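## Task

A 3D-printed bracket sits on the table with one or more ribbed support blocks still attached under its overhangs; these match the bracket's plastic and colour. Remove all of them and put each one fully inside the walls of the scrap tray. The bracket must finish on the table with neither of its two thin legs (one beneath each end of the top bar) broken off, since a broken leg means failure. The 'finished part' image shows the bracket alone, so anything in it is bracket, not support. The 'sliced job' image is blank for this print. Finish by releasing everything and moving the grippers away; anything that stays in place only because the robot holds it does not count.

## Robot and tools

Robot: two arms, left_arm and right_arm, each ending in a parallel two-finger gripper. The fingers point along the gripper's own +z axis and close along its y axis. The reported end_effector_position is the point between the finger pads, just under 1 cm behind the tips.

Frames: result lines give each gripper's position (metres) and quat_wxyz in one scene frame. Its origin is on the table top between the arms, +z is up, +x points out over the table, and left_arm is on the +y side. The names left and right are not image sides. The left base is near y +0.235 and the right base near y -0.227, both about 0.256 m up and slightly tilted. Reported hand positions can be off, more so at long reach. Mounting plates and the metal frame behind the arms are fixed obstacles.

Row format (shared by both motion tools): one flat list of 14 numbers covering both arms, each in [-1, 1]. Left arm first: dx, dy, dz, rx, ry, rz, opening. Then the same seven for the right arm. Always send all 14, even when one arm is idle. dx..rz are an offset, not a pose, given in that gripper's own axes. 1.0 means 0.6 m of translation or 180 degrees of rotation, and rx, ry, rz together form one rotation vector. Opening is absolute: +1 is fully open (0.087 m), -1 is closed.

execute_actions(actions): a list of actions, run one after another. Each action is a table of up to 15 rows, one row per 1/30 s step; a short table repeats its last row until 15 steps have passed. Every row in an action is an offset from the gripper's measured pose at the start of that action, not from the previous row. For the first action in a call, that start is the last pose reported in this scene. An empty list just returns the current state and images.

move(target, speed, blocking): target is one 14-number row. Its offsets are taken from the pose in the scene's latest result. Each gripper follows a straight path, and both paths finish together in 0.5 to 10 s; anything longer stops at 10 s, short of the target. speed is m/s from 0.002 to 0.5 (default 0.25), and turning is capped at twice that in rad/s. Openings are applied at the start. The path does not avoid obstacles or the other arm, and a gripper may lag, wander or overshoot the speed, especially near full reach. With blocking=false the result returns after 0.5 s while motion continues. Until a result shows the move has ended, use wait(0) or stop; other motion calls are refused. The extra 'move:' line reports the ending (done, off_target, moving, held, fault) and the limits that acted: paced means the pose was clipped, held means a safety check blocked steps. The result also gives each gripper's distance to its target.

wait(seconds 0-10) runs the scene while the arms hold their commands. stop brakes a running move and needs some stopping distance. zoom_image(camera, region [x0,y0,x1,y1], at most 504x504 px) magnifies the latest image from cam_high, cam_low, cam_left_wrist or cam_right_wrist; all four are 896x504. show_instructions shows the reference images. read_manual gives licence texts. finished_scene(scene) ends scene 1 or 2, cannot be undone, and reports success.

Controller behaviour: each step clips the command to within 70 mm and 16 degrees of the measured pose, so large offsets take several actions. After an action the arm goes on only to its last clipped pose. Joint friction can leave the gripper up to about 31 mm off, and very small commands may do nothing. Position has priority over orientation. To keep an arm still, send the offset back to its wanted pose in the first call of a reply and zeros after that, always with the opening you want. The robot keeps running while you think, holding your last command.

Results: the state line shows both gripper poses. 'Hand target' is the pose the controller is now driving toward. grip_measured is the finger opening on the command scale, with up to about 1 mm bias per gripper. To hold something, command about 0.02 below grip_measured; a smaller gap grips more lightly. Finger force is about 20 N per pad. 'pose unreachable' means the clearance check changed or blocked the command. 'too close' treats each arm's plate and its half of the frame as part of that arm. FAULT lines mean an arm stopped. Torques are noisy and biased. MOTOR HOT appears at 75 °C; 90 °C stops the arm for 10 s, and 100 °C makes the arm go limp and fall.

Joint ranges (rad): waist -2.618..3.054, shoulder 0..3.142, elbow 0..3.142, wrist pitch -1.571..1.571, wrist yaw -1.571..1.571, wrist roll -2.094..2.094.

Cautions: the bracket's legs are thin, so don't pull, twist or push against them. Break supports free gently, without hard or fast contact. Don't drop or knock anything off the table, as that ends the scene. Don't let the arms collide or press on each other. Fast closing can clamp too hard. Something may occasionally nudge a loose object. Finish with the grippers open and clear of every object.

Each tool is called after "Request:" by a JSON object that holds its "name" and its "arguments".

Reference images:

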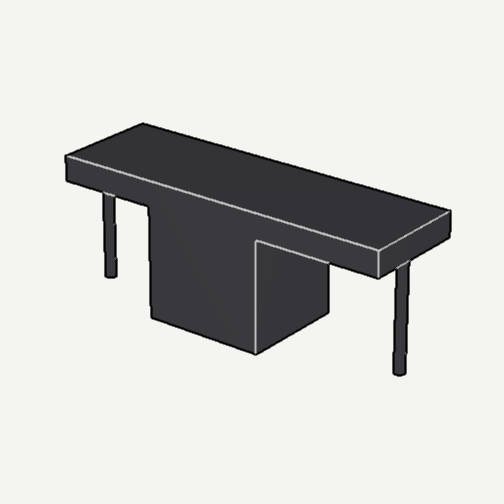

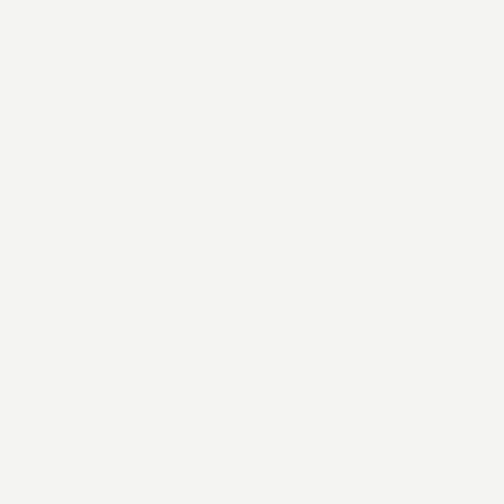

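## Session

I'll start by looking at the current state of the scene.

Request:
{"name": "execute_actions", "arguments": {"actions": []}}

Scene clock: 0.00 s.
left_arm: end_effector_position=(+0.1233, -0.1453, +0.3823) grip_measured=+0.996 end_effector_quat_wxyz=(+0.325, +0.929, +0.042, +0.172) | right_arm: end_effector_position=(+0.1270, -0.4469, +0.2761) grip_measured=+1.000 end_effector_quat_wxyz=(-0.267, -0.494, +0.803, +0.199)
Joint positions: left_arm=[-1.951  1.627  0.972 -0.333 -0.689  1.604  0.087] | right_arm=[-0.946  1.755  1.111 -1.264  0.221 -1.878  0.087]
Joint velocities: left_arm=[ 0.002 -0.037 -0.007  0.007 -0.022  0.022 -0.001] | right_arm=[ 0.002  0.007  0.012 -0.007 -0.037 -0.051  0.   ]
Joint torques (N m, as the arm reports them, + toward a larger angle): no reading
Motor temperatures (°C, as the motors report them): left_arm=[25 25 25 25 25 25] | right_arm=[25 25 24 26 25 27]
Hand target (left_arm): +0.123, -0.145, +0.382; +0.325, +0.929, +0.042, +0.172
Hand target (right_arm): +0.127, -0.447, +0.276; -0.267, -0.494, +0.803, +0.199

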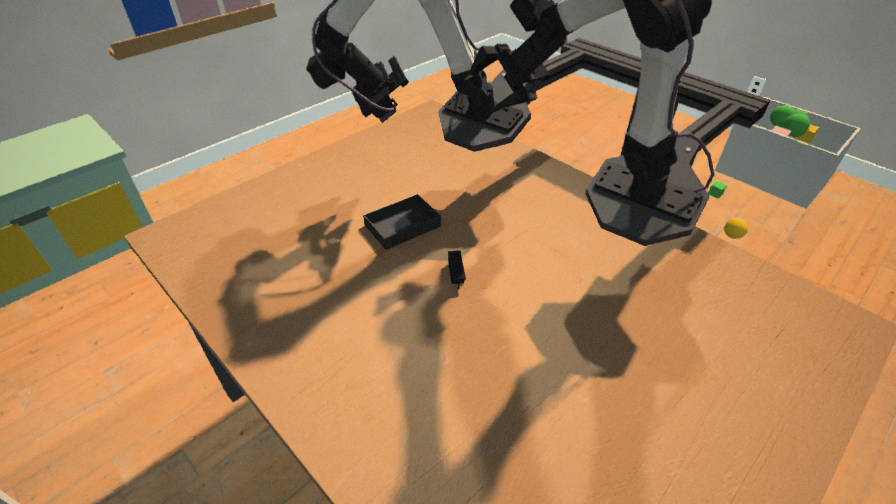

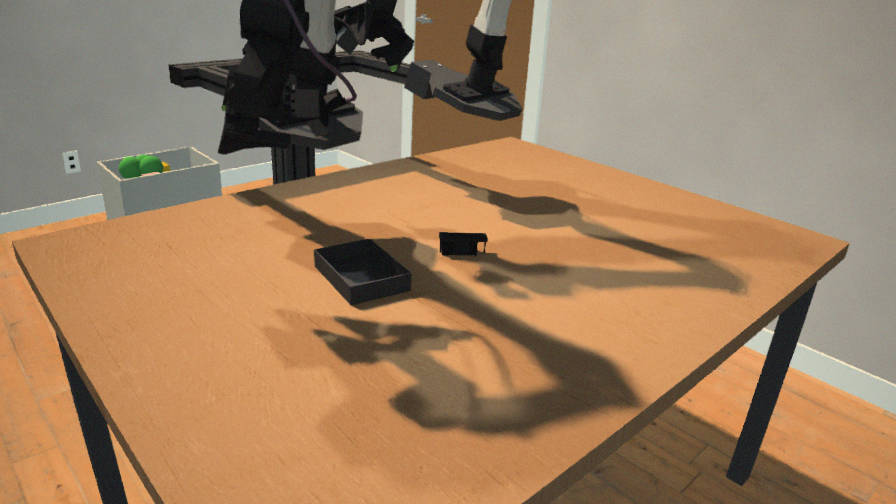

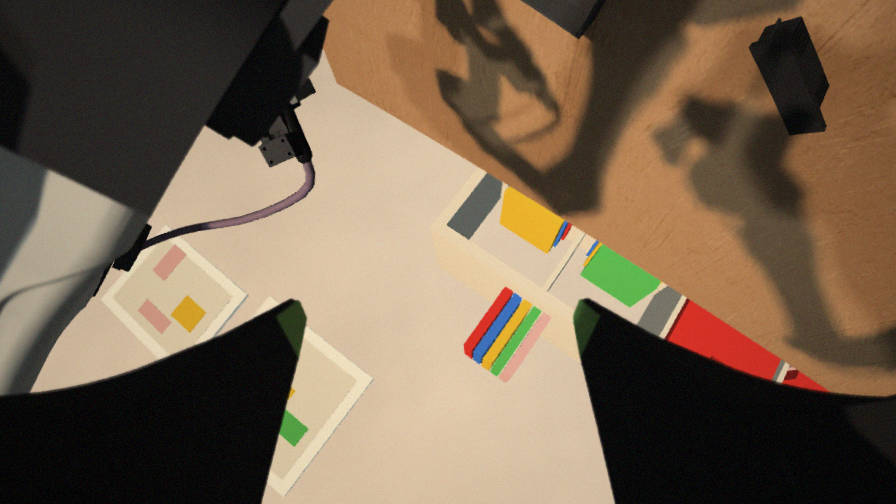

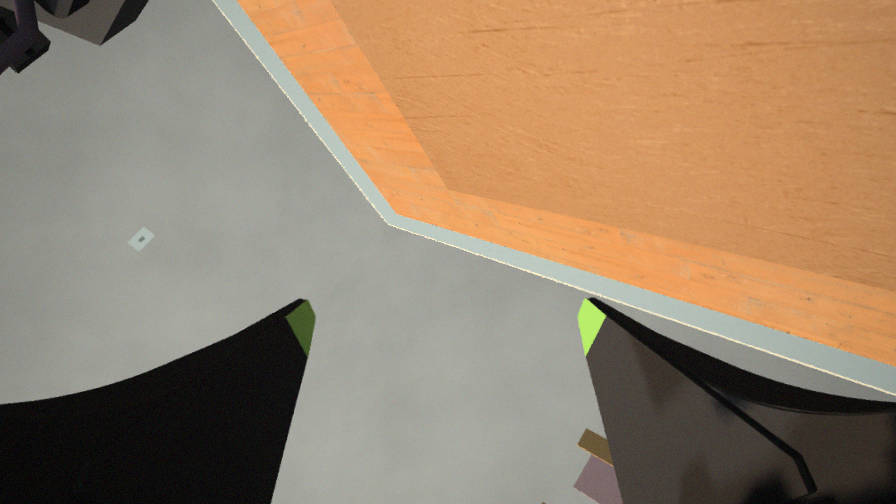

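Request:
{"name": "zoom_image", "arguments": {"camera": "cam_high", "region": [350, 180, 510, 310]}}

Request:
{"name": "zoom_image", "arguments": {"camera": "cam_low", "region": [400, 210, 520, 280]}}

Request:
{"name": "zoom_image", "arguments": {"camera": "cam_left_wrist", "region": [700, 0, 896, 160]}}

Region (350, 180, 510, 310) of cam_high's 896x504 image, scaled by 3.150, with more detail than that image has; it fills the top 410 rows of this view, and the rest is white.

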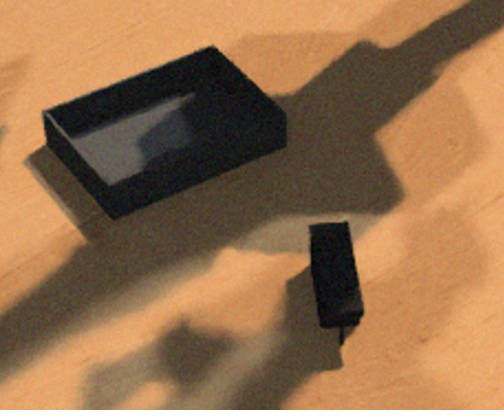

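Region (400, 210, 520, 280) of cam_low's 896x504 image, scaled by 4.200, with more detail than that image has; it fills the top 294 rows of this view, and the rest is white.

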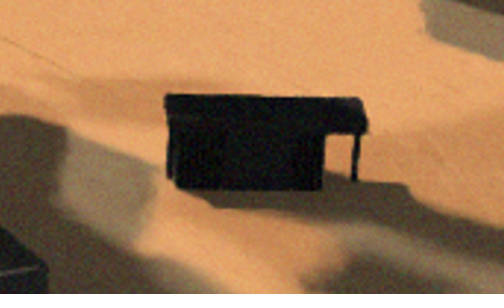

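Region (700, 0, 896, 160) of cam_left_wrist's 896x504 image, scaled by 2.571, with more detail than that image has; it fills the top 411 rows of this view, and the rest is white.

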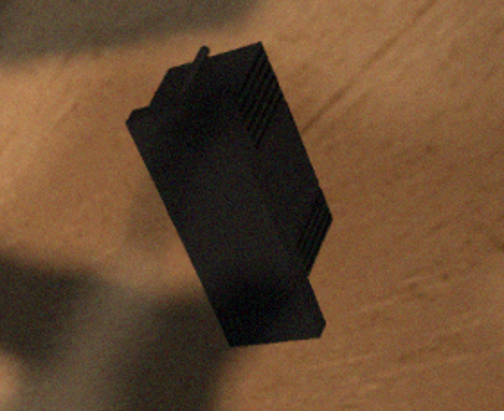

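Request:
{"name": "move", "arguments": {"target": [0.4288, -0.609, -0.2249, 0.1137, 0.2404, -0.2837, 1.0, -0.476, -0.1085, -0.0605, 0.2158, -0.0315, -0.1431, 1.0], "speed": 0.2}}

Scene clock: 123.73 s.
left_arm: end_effector_position=(+0.3397, +0.2715, +0.3520) grip_measured=+0.996 end_effector_quat_wxyz=(+0.182, +0.726, +0.563, +0.350) | right_arm: end_effector_position=(+0.3090, -0.2186, +0.2128) grip_measured=+1.000 end_effector_quat_wxyz=(+0.022, -0.705, +0.709, -0.007)
Joint positions: left_arm=[-0.495  0.691  0.456 -0.299 -0.446  1.771  0.087] | right_arm=[ 0.019  1.459  0.831 -0.616  0.008 -1.399  0.087]
Joint velocities: left_arm=[-0.007 -0.007 -0.007 -0.007  0.007 -0.022 -0.001] | right_arm=[-0.007  0.002 -0.002 -0.11   0.037  0.066  0.   ]
Joint torques (N m, as the arm reports them, + toward a larger angle): left_arm=[ 1.59  0.31  6.6   1.68  0.06 -0.13] | right_arm=[ 0.55 -5.41  3.27  0.49 -0.06  0.11]
Motor temperatures (°C, as the motors report them): left_arm=[25 31 32 30 25 25] | right_arm=[26 34 27 28 25 27]
Hand target (left_arm): +0.338, +0.272, +0.341; +0.171, +0.734, +0.562, +0.341
Hand target (right_arm): +0.297, -0.219, +0.203; -0.005, +0.705, -0.709, -0.001
Off the commanded pose (left_arm): 0.024 m, 3 deg.
Off the commanded pose (right_arm): 0.016 m, 3 deg.
move: off_target (left_arm, right_arm)
camera_calibration (this result's frames):
cam_left_wrist: T_world_to_cam=[[-0.685864, 0.29565, -0.664968, 0.384237], [-0.47558, 0.509542, 0.717071, -0.214751], [0.550831, 0.808058, -0.208872, -0.194855], [0, 0, 0, 1]] pos_world=[0.268735, 0.15328, 0.368797]
cam_right_wrist: T_world_to_cam=[[0.998687, -0.0269353, 0.0435662, -0.322508], [-0.050579, -0.652786, 0.755852, -0.268559], [0.00808029, -0.757063, -0.653292, 0.111178], [0, 0, 0, 1]] pos_world=[0.307603, -0.0998301, 0.289673]

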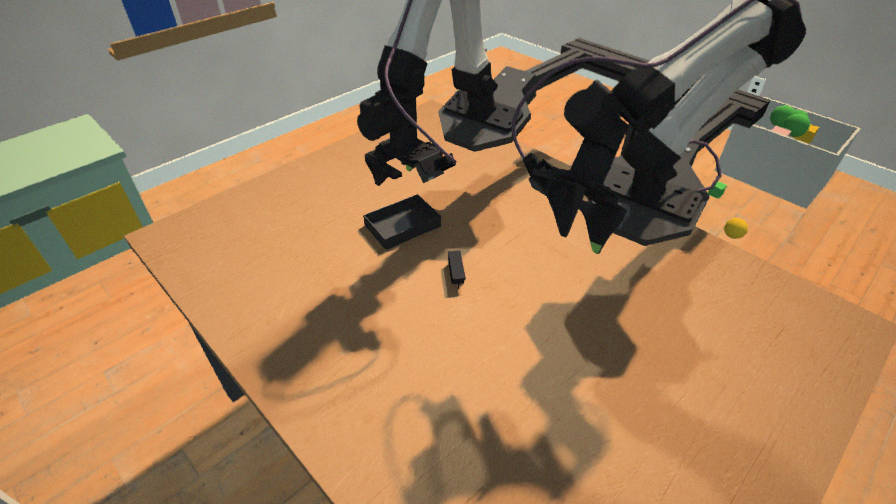

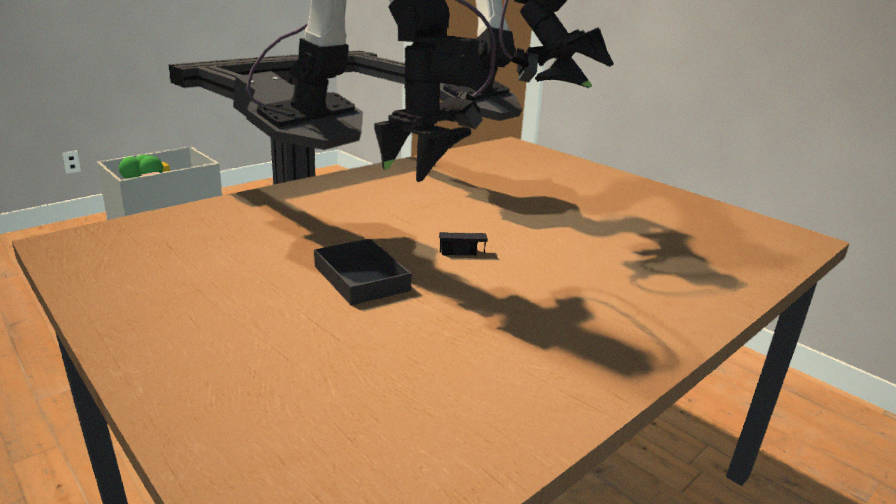

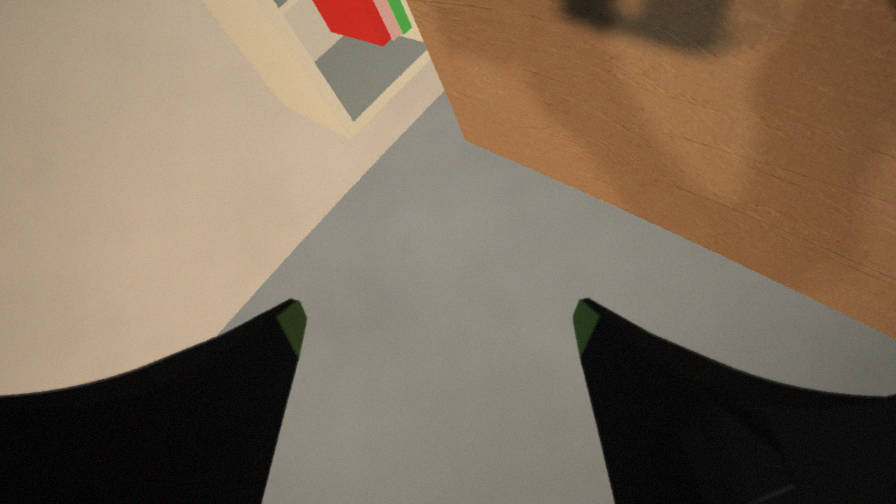

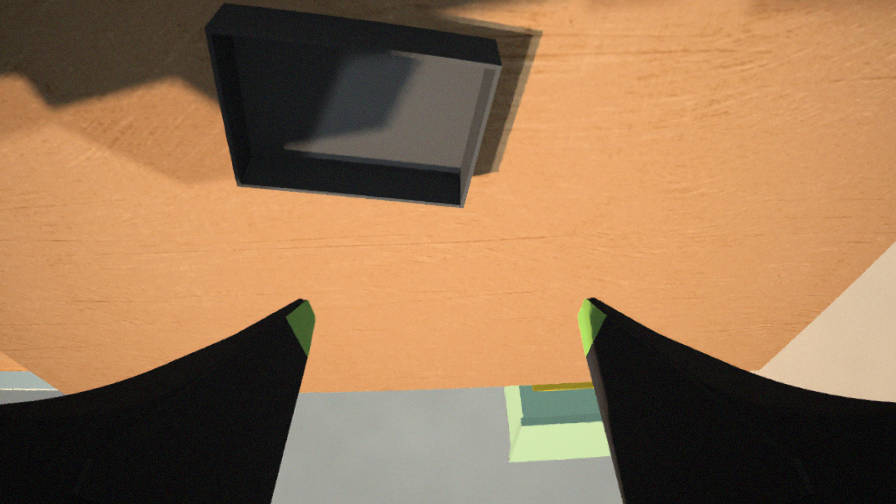

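Request:
{"name": "move", "arguments": {"target": [0, 0, 0, 0, 0, 0, 1.0, -0.3237, 0.1348, 0.1562, -0.0151, 0.0005, -0.2851, 1.0], "speed": 0.2}}

Scene clock: 139.13 s.
left_arm: end_effector_position=(+0.3400, +0.2711, +0.3521) grip_measured=+0.996 end_effector_quat_wxyz=(+0.183, +0.726, +0.563, +0.350) | right_arm: end_effector_position=(+0.2254, -0.0324, +0.1216) grip_measured=+1.000 end_effector_quat_wxyz=(+0.007, +0.940, -0.341, -0.006)
Joint positions: left_arm=[-0.495  0.691  0.456 -0.298 -0.444  1.772  0.087] | right_arm=[ 0.772  1.89   0.772 -0.276  0.201 -1.54   0.087]
Joint velocities: left_arm=[-0.002 -0.002 -0.007  0.037 -0.022 -0.066 -0.   ] | right_arm=[ 0.002 -0.002  0.002  0.007 -0.037  0.066  0.   ]
Joint torques (N m, as the arm reports them, + toward a larger angle): left_arm=[ 0.33 -1.22  8.06  1.57 -0.03 -0.23] | right_arm=[ 2.01 -6.65  5.36  0.31 -0.04 -0.03]
Motor temperatures (°C, as the motors report them): left_arm=[25 29 32 31 25 25] | right_arm=[26 32 27 28 25 27]
Hand target (left_arm): +0.340, +0.271, +0.352; +0.182, +0.726, +0.563, +0.350
Hand target (right_arm): +0.232, -0.024, +0.121; -0.001, +0.942, -0.334, +0.002
Off the commanded pose (left_arm): 0.001 m, 0 deg.
Off the commanded pose (right_arm): 0.013 m, 1 deg.
move: off_target (right_arm)
camera_calibration (this result's frames):
cam_left_wrist: T_world_to_cam=[[-0.68474, 0.296437, -0.665775, 0.384291], [-0.474937, 0.511407, 0.716169, -0.214871], [0.552781, 0.806591, -0.209392, -0.19473], [0, 0, 0, 1]] pos_world=[0.268732, 0.153036, 0.368961]
cam_right_wrist: T_world_to_cam=[[0.656107, 0.754547, -0.013475, -0.120454], [0.491367, -0.413574, 0.766496, -0.198029], [0.572784, -0.509525, -0.642108, 0.0726172], [0, 0, 0, 1]] pos_world=[0.134741, 0.0459885, 0.196793]

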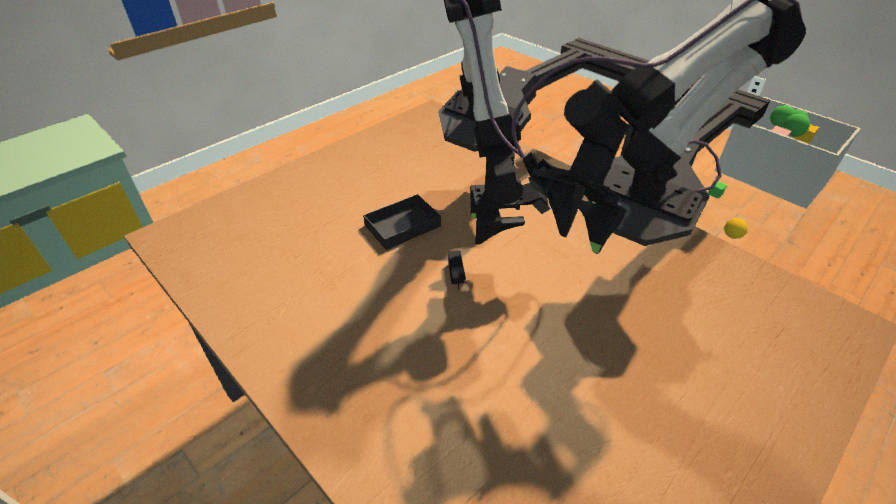

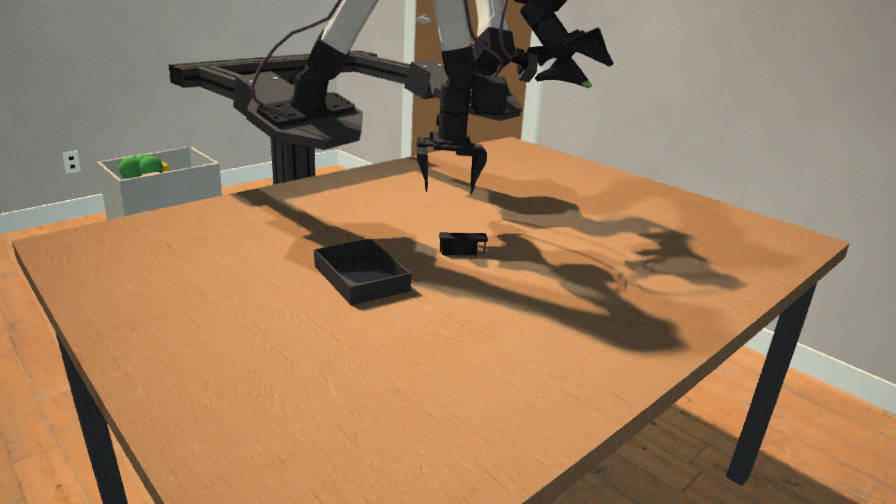

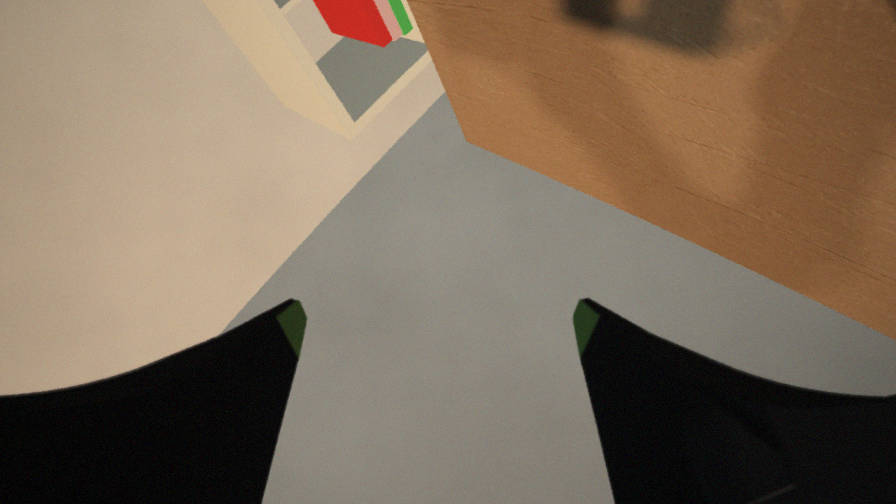

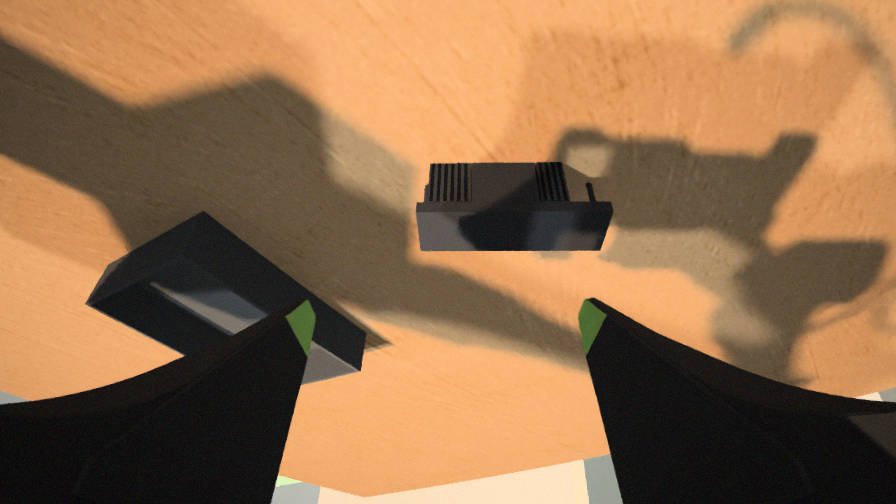

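Request:
{"name": "zoom_image", "arguments": {"camera": "cam_right_wrist", "region": [400, 140, 630, 270]}}

Region (400, 140, 630, 270) of cam_right_wrist's 896x504 image, scaled by 2.191, with more detail than that image has; it fills the top 285 rows of this view, and the rest is white.

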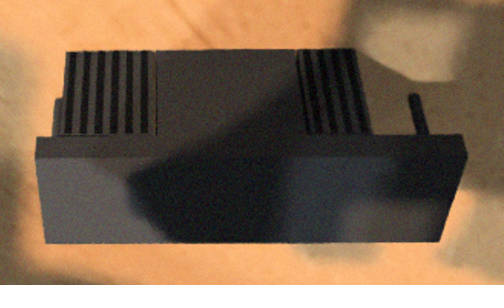

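Request:
{"name": "move", "arguments": {"target": [-0.13, -0.1108, 0.0356, 0.0460, -0.1846, 0.0876, -1.0, 0.0888, -0.0474, 0.0513, 0.006, -0.0027, 0.5005, 1.0], "speed": 0.3}}

Scene clock: 262.33 s.
left_arm: end_effector_position=(+0.3136, +0.2255, +0.2876) grip_measured=-1.000 end_effector_quat_wxyz=(+0.228, +0.852, +0.446, +0.151) | right_arm: end_effector_position=(+0.2812, -0.0432, +0.0930) grip_measured=+1.000 end_effector_quat_wxyz=(+0.005, -0.432, +0.902, -0.001)
Joint positions: left_arm=[-0.28   0.768  0.442 -0.469  0.132  2.078  0.   ] | right_arm=[ 0.502  2.084  1.095 -0.331  0.154 -0.26   0.087]
Joint velocities: left_arm=[ 0.022 -0.007 -0.002 -0.081  0.007 -0.037  0.   ] | right_arm=[-0.017  0.002  0.002 -0.037  0.022  0.037  0.   ]
Joint torques (N m, as the arm reports them, + toward a larger angle): left_arm=[-0.62  0.08  4.91  1.04  0.32 -0.15] | right_arm=[ 0.33 -8.89  5.94  0.22 -0.18  0.09]
Motor temperatures (°C, as the motors report them): left_arm=[25 27 35 34 25 25] | right_arm=[26 33 29 27 25 27]
Hand target (left_arm): +0.299, +0.221, +0.270; +0.215, +0.862, +0.443, +0.121
Hand target (right_arm): +0.284, -0.043, +0.090; -0.000, -0.423, +0.906, +0.001
Off the commanded pose (left_arm): 0.023 m, 7 deg.
Off the commanded pose (right_arm): 0.005 m, 1 deg.
joint sent to its limit (left arm) — the command would take joint 6 (wrist roll) past its upper limit, so that joint was sent only as far as its limit.
move: off_target (left_arm)
camera_calibration (this result's frames):
cam_left_wrist: T_world_to_cam=[[-0.690843, 0.491657, -0.530103, 0.255633], [-0.00329996, 0.731042, 0.682324, -0.345589], [0.722997, 0.473128, -0.503413, -0.0504951], [0, 0, 0, 1]] pos_world=[0.21197, 0.150847, 0.345895]
cam_right_wrist: T_world_to_cam=[[0.766536, -0.642121, 0.0101516, -0.242894], [-0.418705, -0.487722, 0.766038, 0.0447572], [-0.486938, -0.591446, -0.642715, 0.311293], [0, 0, 0, 1]] pos_world=[0.356507, 0.0499749, 0.168253]

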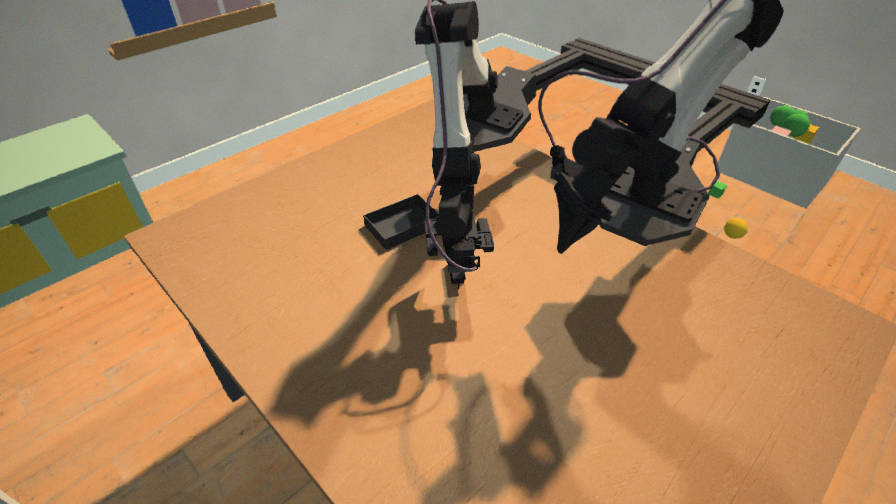

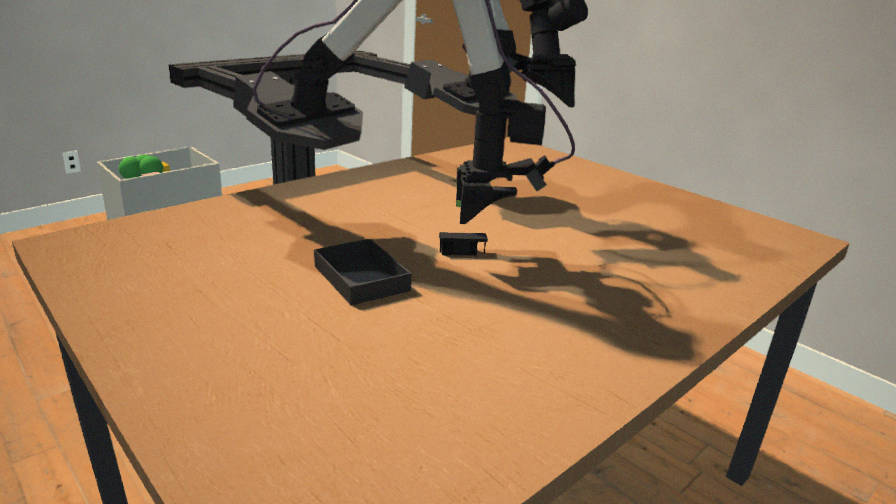

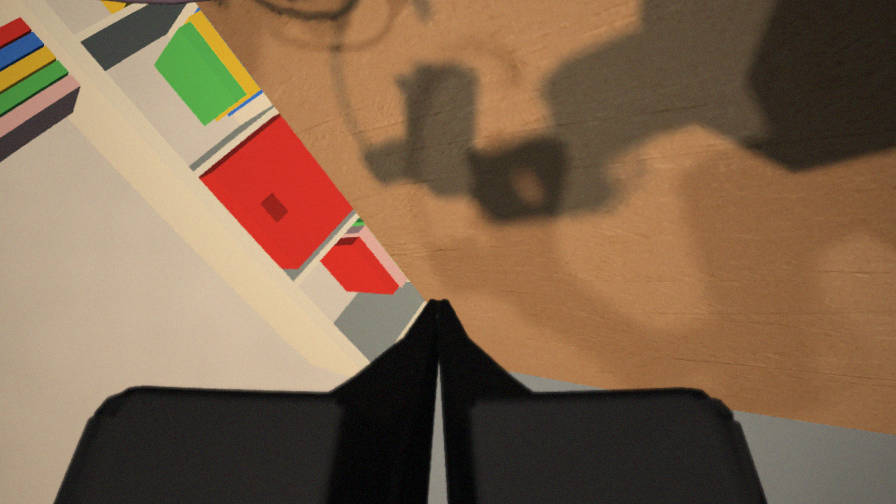

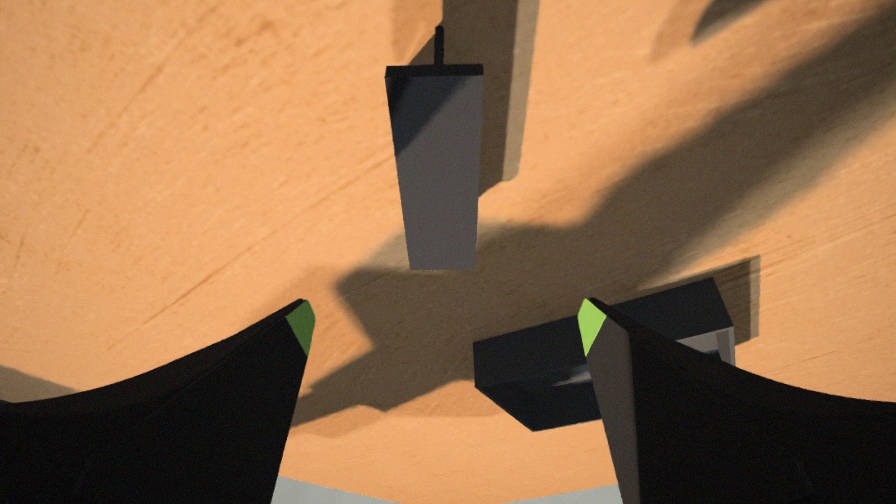

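Request:
{"name": "move", "arguments": {"target": [-0.3278, -0.0906, 0.193, 0.008, -0.0325, 0.021, -1.0, 0.0, 0.005, 0.1133, 0, 0, 0, 1.0], "speed": 0.15}}

Scene clock: 286.87 s.
left_arm: end_effector_position=(+0.2120, +0.0622, +0.1477) grip_measured=-1.000 end_effector_quat_wxyz=(+0.234, +0.876, +0.411, +0.099) | right_arm: end_effector_position=(+0.2711, -0.0427, +0.0291) grip_measured=+1.000 end_effector_quat_wxyz=(-0.002, -0.434, +0.901, -0.003)
Joint positions: left_arm=[-1.235  1.818  0.192  0.664 -0.39   1.395  0.   ] | right_arm=[ 0.494  2.298  1.125 -0.159  0.154 -0.27   0.087]
Joint velocities: left_arm=[ 0.012 -0.002  0.002  0.051 -0.081 -0.007  0.   ] | right_arm=[-0.012  0.007 -0.007  0.007  0.007  0.051  0.   ]
Joint torques (N m, as the arm reports them, + toward a larger angle): left_arm=[-2.18 -2.62  3.73  1.33 -0.05 -0.25] | right_arm=[ 0.21 -9.33  4.94  0.4  -0.15 -0.07]
Motor temperatures (°C, as the motors report them): left_arm=[25 27 34 33 25 25] | right_arm=[26 36 29 27 25 27]
Hand target (left_arm): +0.215, +0.055, +0.148; +0.240, +0.874, +0.411, +0.103
Hand target (right_arm): +0.280, -0.041, +0.025; +0.005, -0.432, +0.902, -0.001
Off the commanded pose (left_arm): 0.009 m, 1 deg.
Off the commanded pose (right_arm): 0.009 m, 1 deg.
move: done
camera_calibration (this result's frames):
cam_left_wrist: T_world_to_cam=[[-0.673901, 0.5465, -0.497188, 0.179736], [0.126695, 0.748459, 0.650967, -0.155059], [0.727878, 0.375696, -0.573626, 0.0451453], [0, 0, 0, 1]] pos_world=[0.107909, 0.000868774, 0.216197]
cam_right_wrist: T_world_to_cam=[[0.769536, -0.63855, 0.00825726, -0.234843], [-0.40848, -0.48225, 0.77497, 0.0869282], [-0.490875, -0.59974, -0.631944, 0.266049], [0, 0, 0, 1]] pos_world=[0.346826, 0.0515223, 0.102701]

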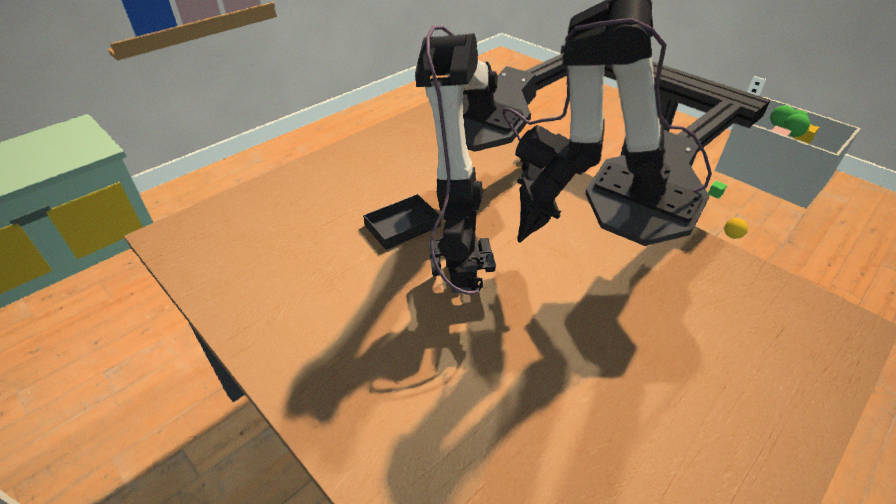

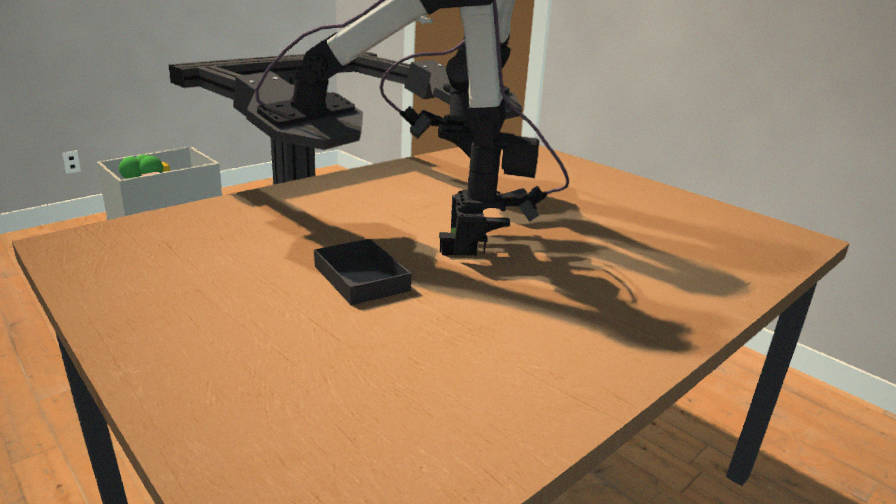

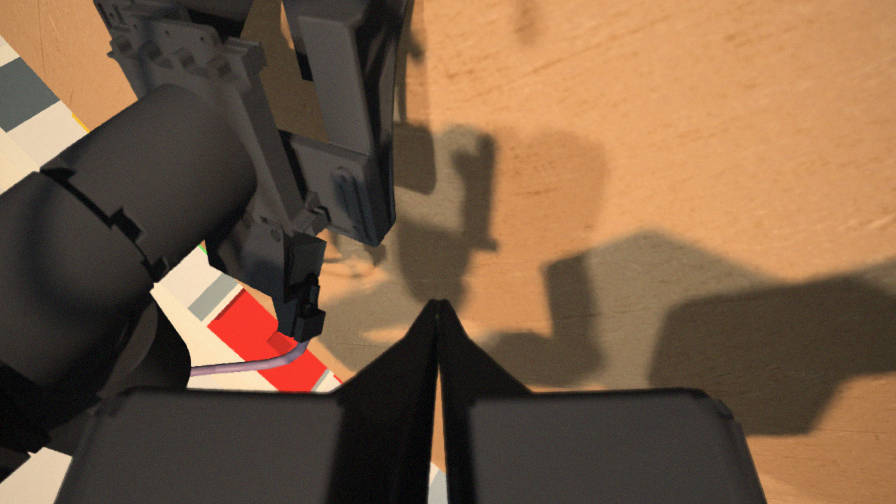

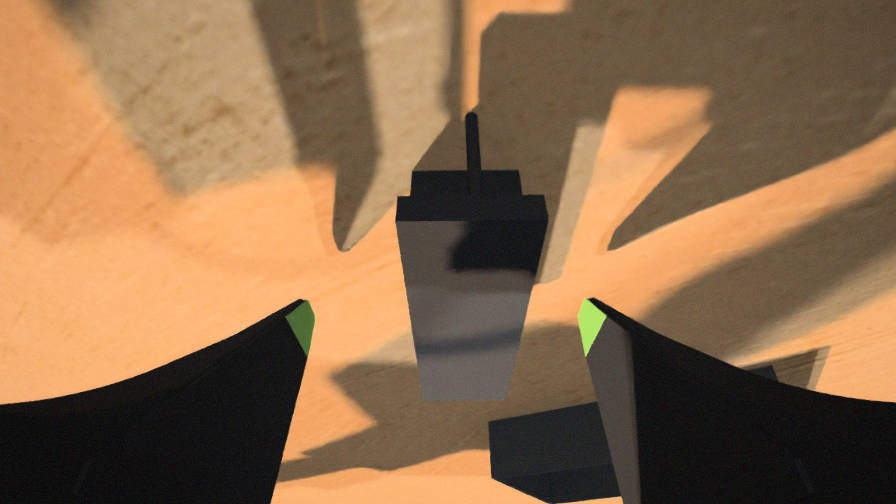

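Request:
{"name": "move", "arguments": {"target": [0, 0, 0, 0, 0, 0, -1.0, -0.0167, -0.0209, 0.0133, 0, 0, 0, 1.0], "speed": 0.05}}

Scene clock: 302.93 s.
left_arm: end_effector_position=(+0.2124, +0.0620, +0.1479) grip_measured=-1.000 end_effector_quat_wxyz=(+0.235, +0.875, +0.411, +0.099) | right_arm: end_effector_position=(+0.2849, -0.0409, +0.0250) grip_measured=+1.000 end_effector_quat_wxyz=(+0.004, -0.433, +0.901, -0.004)
Joint positions: left_arm=[-1.235  1.818  0.192  0.666 -0.391  1.395  0.   ] | right_arm=[ 0.477  2.322  1.172 -0.168  0.154 -0.287  0.087]
Joint velocities: left_arm=[-0.007 -0.012 -0.017 -0.051 -0.037  0.037  0.   ] | right_arm=[-0.002  0.022 -0.012 -0.066  0.007  0.022  0.   ]
Joint torques (N m, as the arm reports them, + toward a larger angle): left_arm=[-1.15 -4.39  1.8   1.22  0.07 -0.2 ] | right_arm=[ 0.34 -9.52  5.03  0.22 -0.19 -0.09]
Motor temperatures (°C, as the motors report them): left_arm=[25 27 33 33 25 25] | right_arm=[26 37 29 27 25 27]
Hand target (left_arm): +0.212, +0.062, +0.148; +0.234, +0.876, +0.411, +0.099
Hand target (right_arm): +0.287, -0.042, +0.021; -0.002, -0.434, +0.901, -0.003
Off the commanded pose (left_arm): 0.001 m, 0 deg.
Off the commanded pose (right_arm): 0.005 m, 1 deg.
move: done
camera_calibration (this result's frames):
cam_left_wrist: T_world_to_cam=[[-0.673632, 0.545093, -0.499093, 0.180568], [0.124899, 0.74955, 0.650057, -0.154642], [0.728437, 0.375563, -0.573002, 0.0449239], [0, 0, 0, 1]] pos_world=[0.108226, 0.000614374, 0.216388]
cam_right_wrist: T_world_to_cam=[[0.767958, -0.640315, 0.0154001, -0.244028], [-0.419075, -0.484142, 0.768103, 0.0997189], [-0.484372, -0.596325, -0.640141, 0.269754], [0, 0, 0, 1]] pos_world=[0.359854, 0.0528843, 0.0998439]

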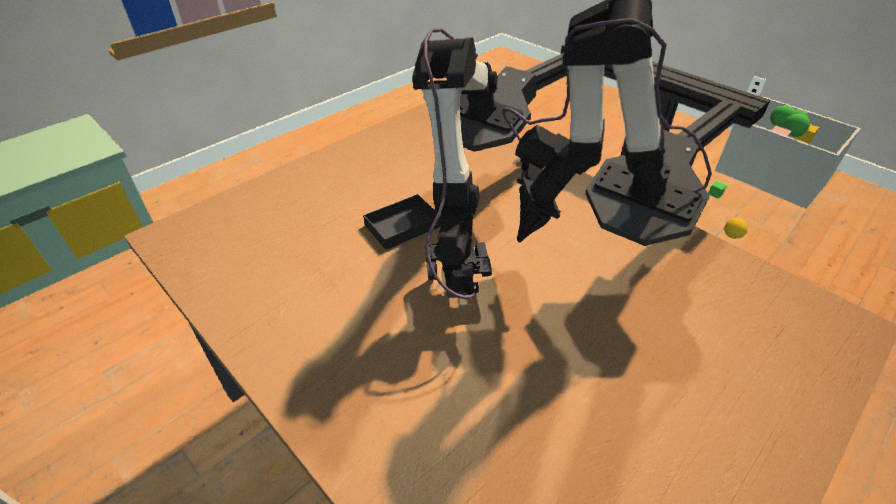

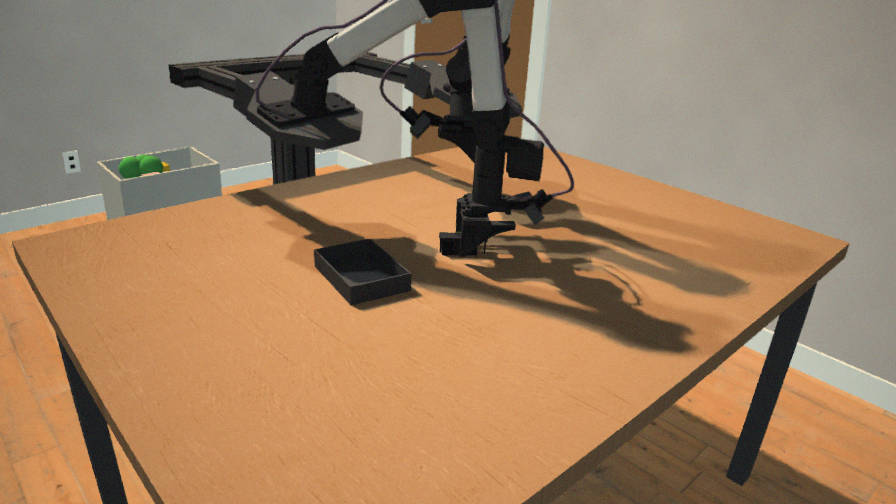

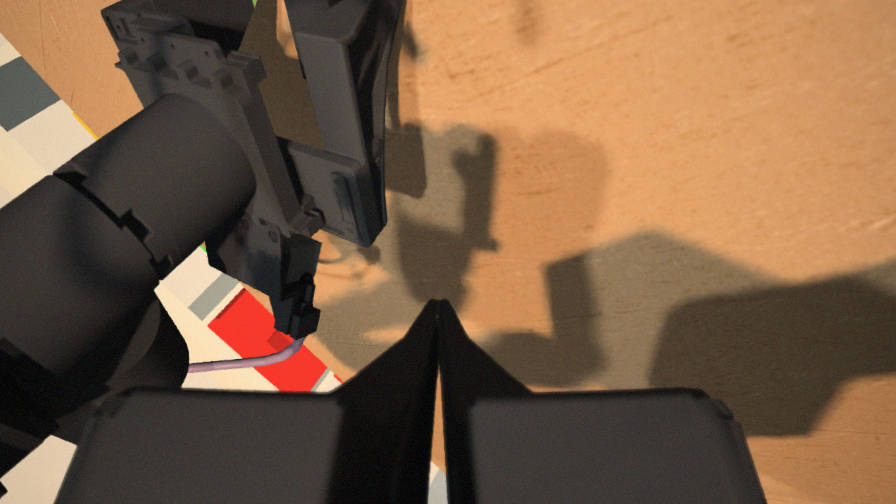

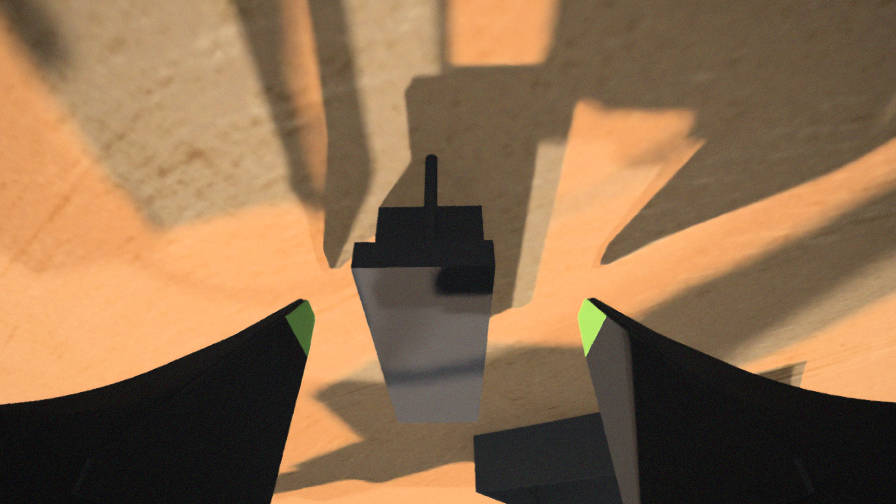

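Request:
{"name": "move", "arguments": {"target": [0, 0, 0, 0, 0, 0, -1.0, 0.0217, 0.0083, 0.0, 0, 0, 0, 1.0], "speed": 0.05}}

Scene clock: 313.43 s.
left_arm: end_effector_position=(+0.2124, +0.0620, +0.1479) grip_measured=-1.000 end_effector_quat_wxyz=(+0.235, +0.875, +0.411, +0.099) | right_arm: end_effector_position=(+0.2772, -0.0459, +0.0229) grip_measured=+1.000 end_effector_quat_wxyz=(+0.004, -0.433, +0.901, -0.004)
Joint positions: left_arm=[-1.235  1.818  0.192  0.666 -0.391  1.395  0.   ] | right_arm=[ 0.477  2.316  1.131 -0.133  0.154 -0.288  0.087]
Joint velocities: left_arm=[-0.002 -0.017  0.007 -0.022  0.037 -0.022  0.   ] | right_arm=[ 0.002 -0.002  0.002  0.037 -0.037 -0.007  0.   ]
Joint torques (N m, as the arm reports them, + toward a larger angle): left_arm=[-1.11 -4.37  1.8   1.21  0.08 -0.2 ] | right_arm=[  1.37 -11.72   0.59   0.4   -0.1    0.09]
Motor temperatures (°C, as the motors report them): left_arm=[25 27 32 33 25 25] | right_arm=[26 38 29 27 25 27]
Hand target (left_arm): +0.212, +0.062, +0.148; +0.235, +0.875, +0.411, +0.099
Hand target (right_arm): +0.273, -0.048, +0.025; +0.004, -0.433, +0.901, -0.004
Off the commanded pose (left_arm): 0.000 m, 0 deg.
Off the commanded pose (right_arm): 0.005 m, 0 deg.
move: done
camera_calibration (this result's frames):
cam_left_wrist: T_world_to_cam=[[-0.673632, 0.545093, -0.499093, 0.180568], [0.124899, 0.74955, 0.650057, -0.154642], [0.728437, 0.375563, -0.573002, 0.0449239], [0, 0, 0, 1]] pos_world=[0.108226, 0.000614374, 0.216388]
cam_right_wrist: T_world_to_cam=[[0.76873, -0.63939, 0.0153052, -0.241498], [-0.418253, -0.484468, 0.768346, 0.0953935], [-0.483858, -0.597052, -0.639852, 0.261492], [0, 0, 0, 1]] pos_world=[0.35207, 0.0479282, 0.0977169]

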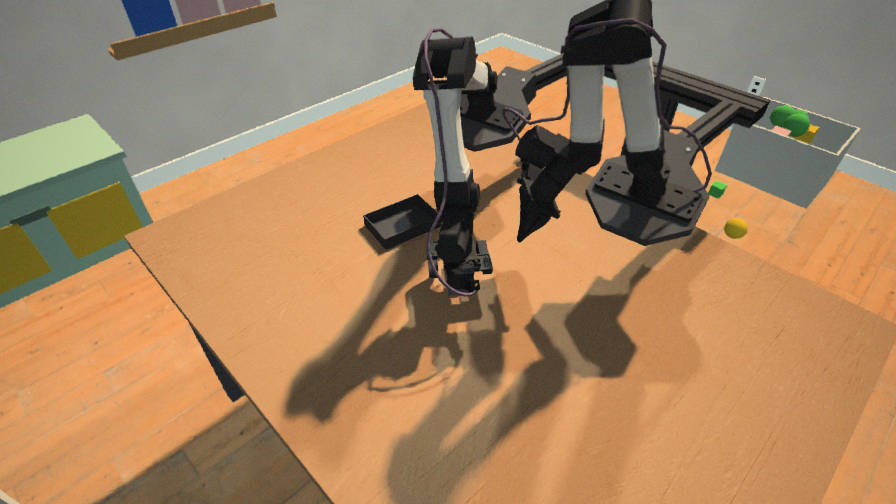

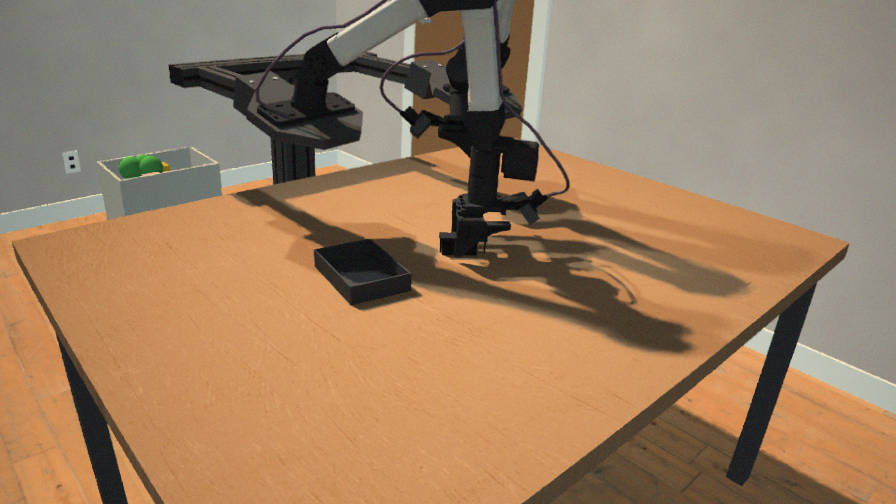

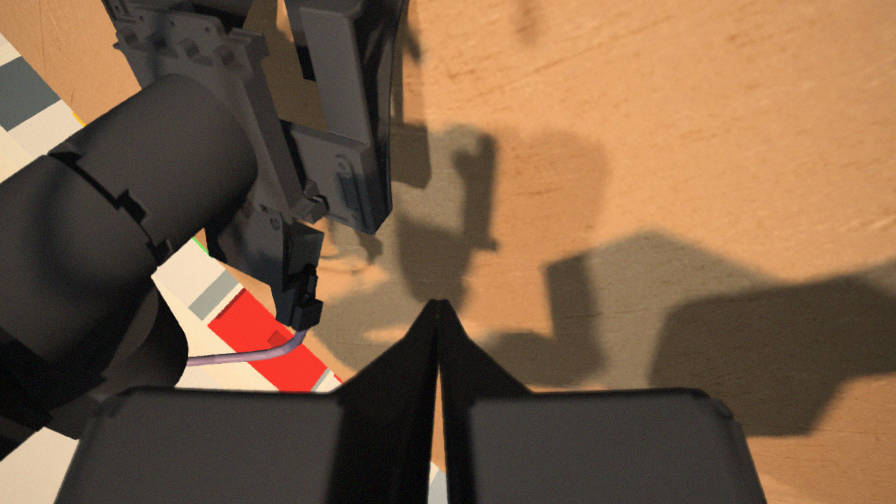

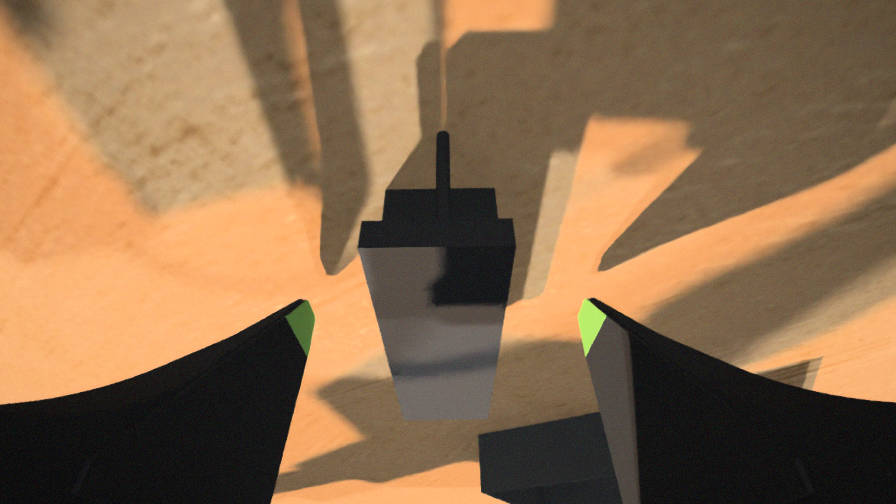

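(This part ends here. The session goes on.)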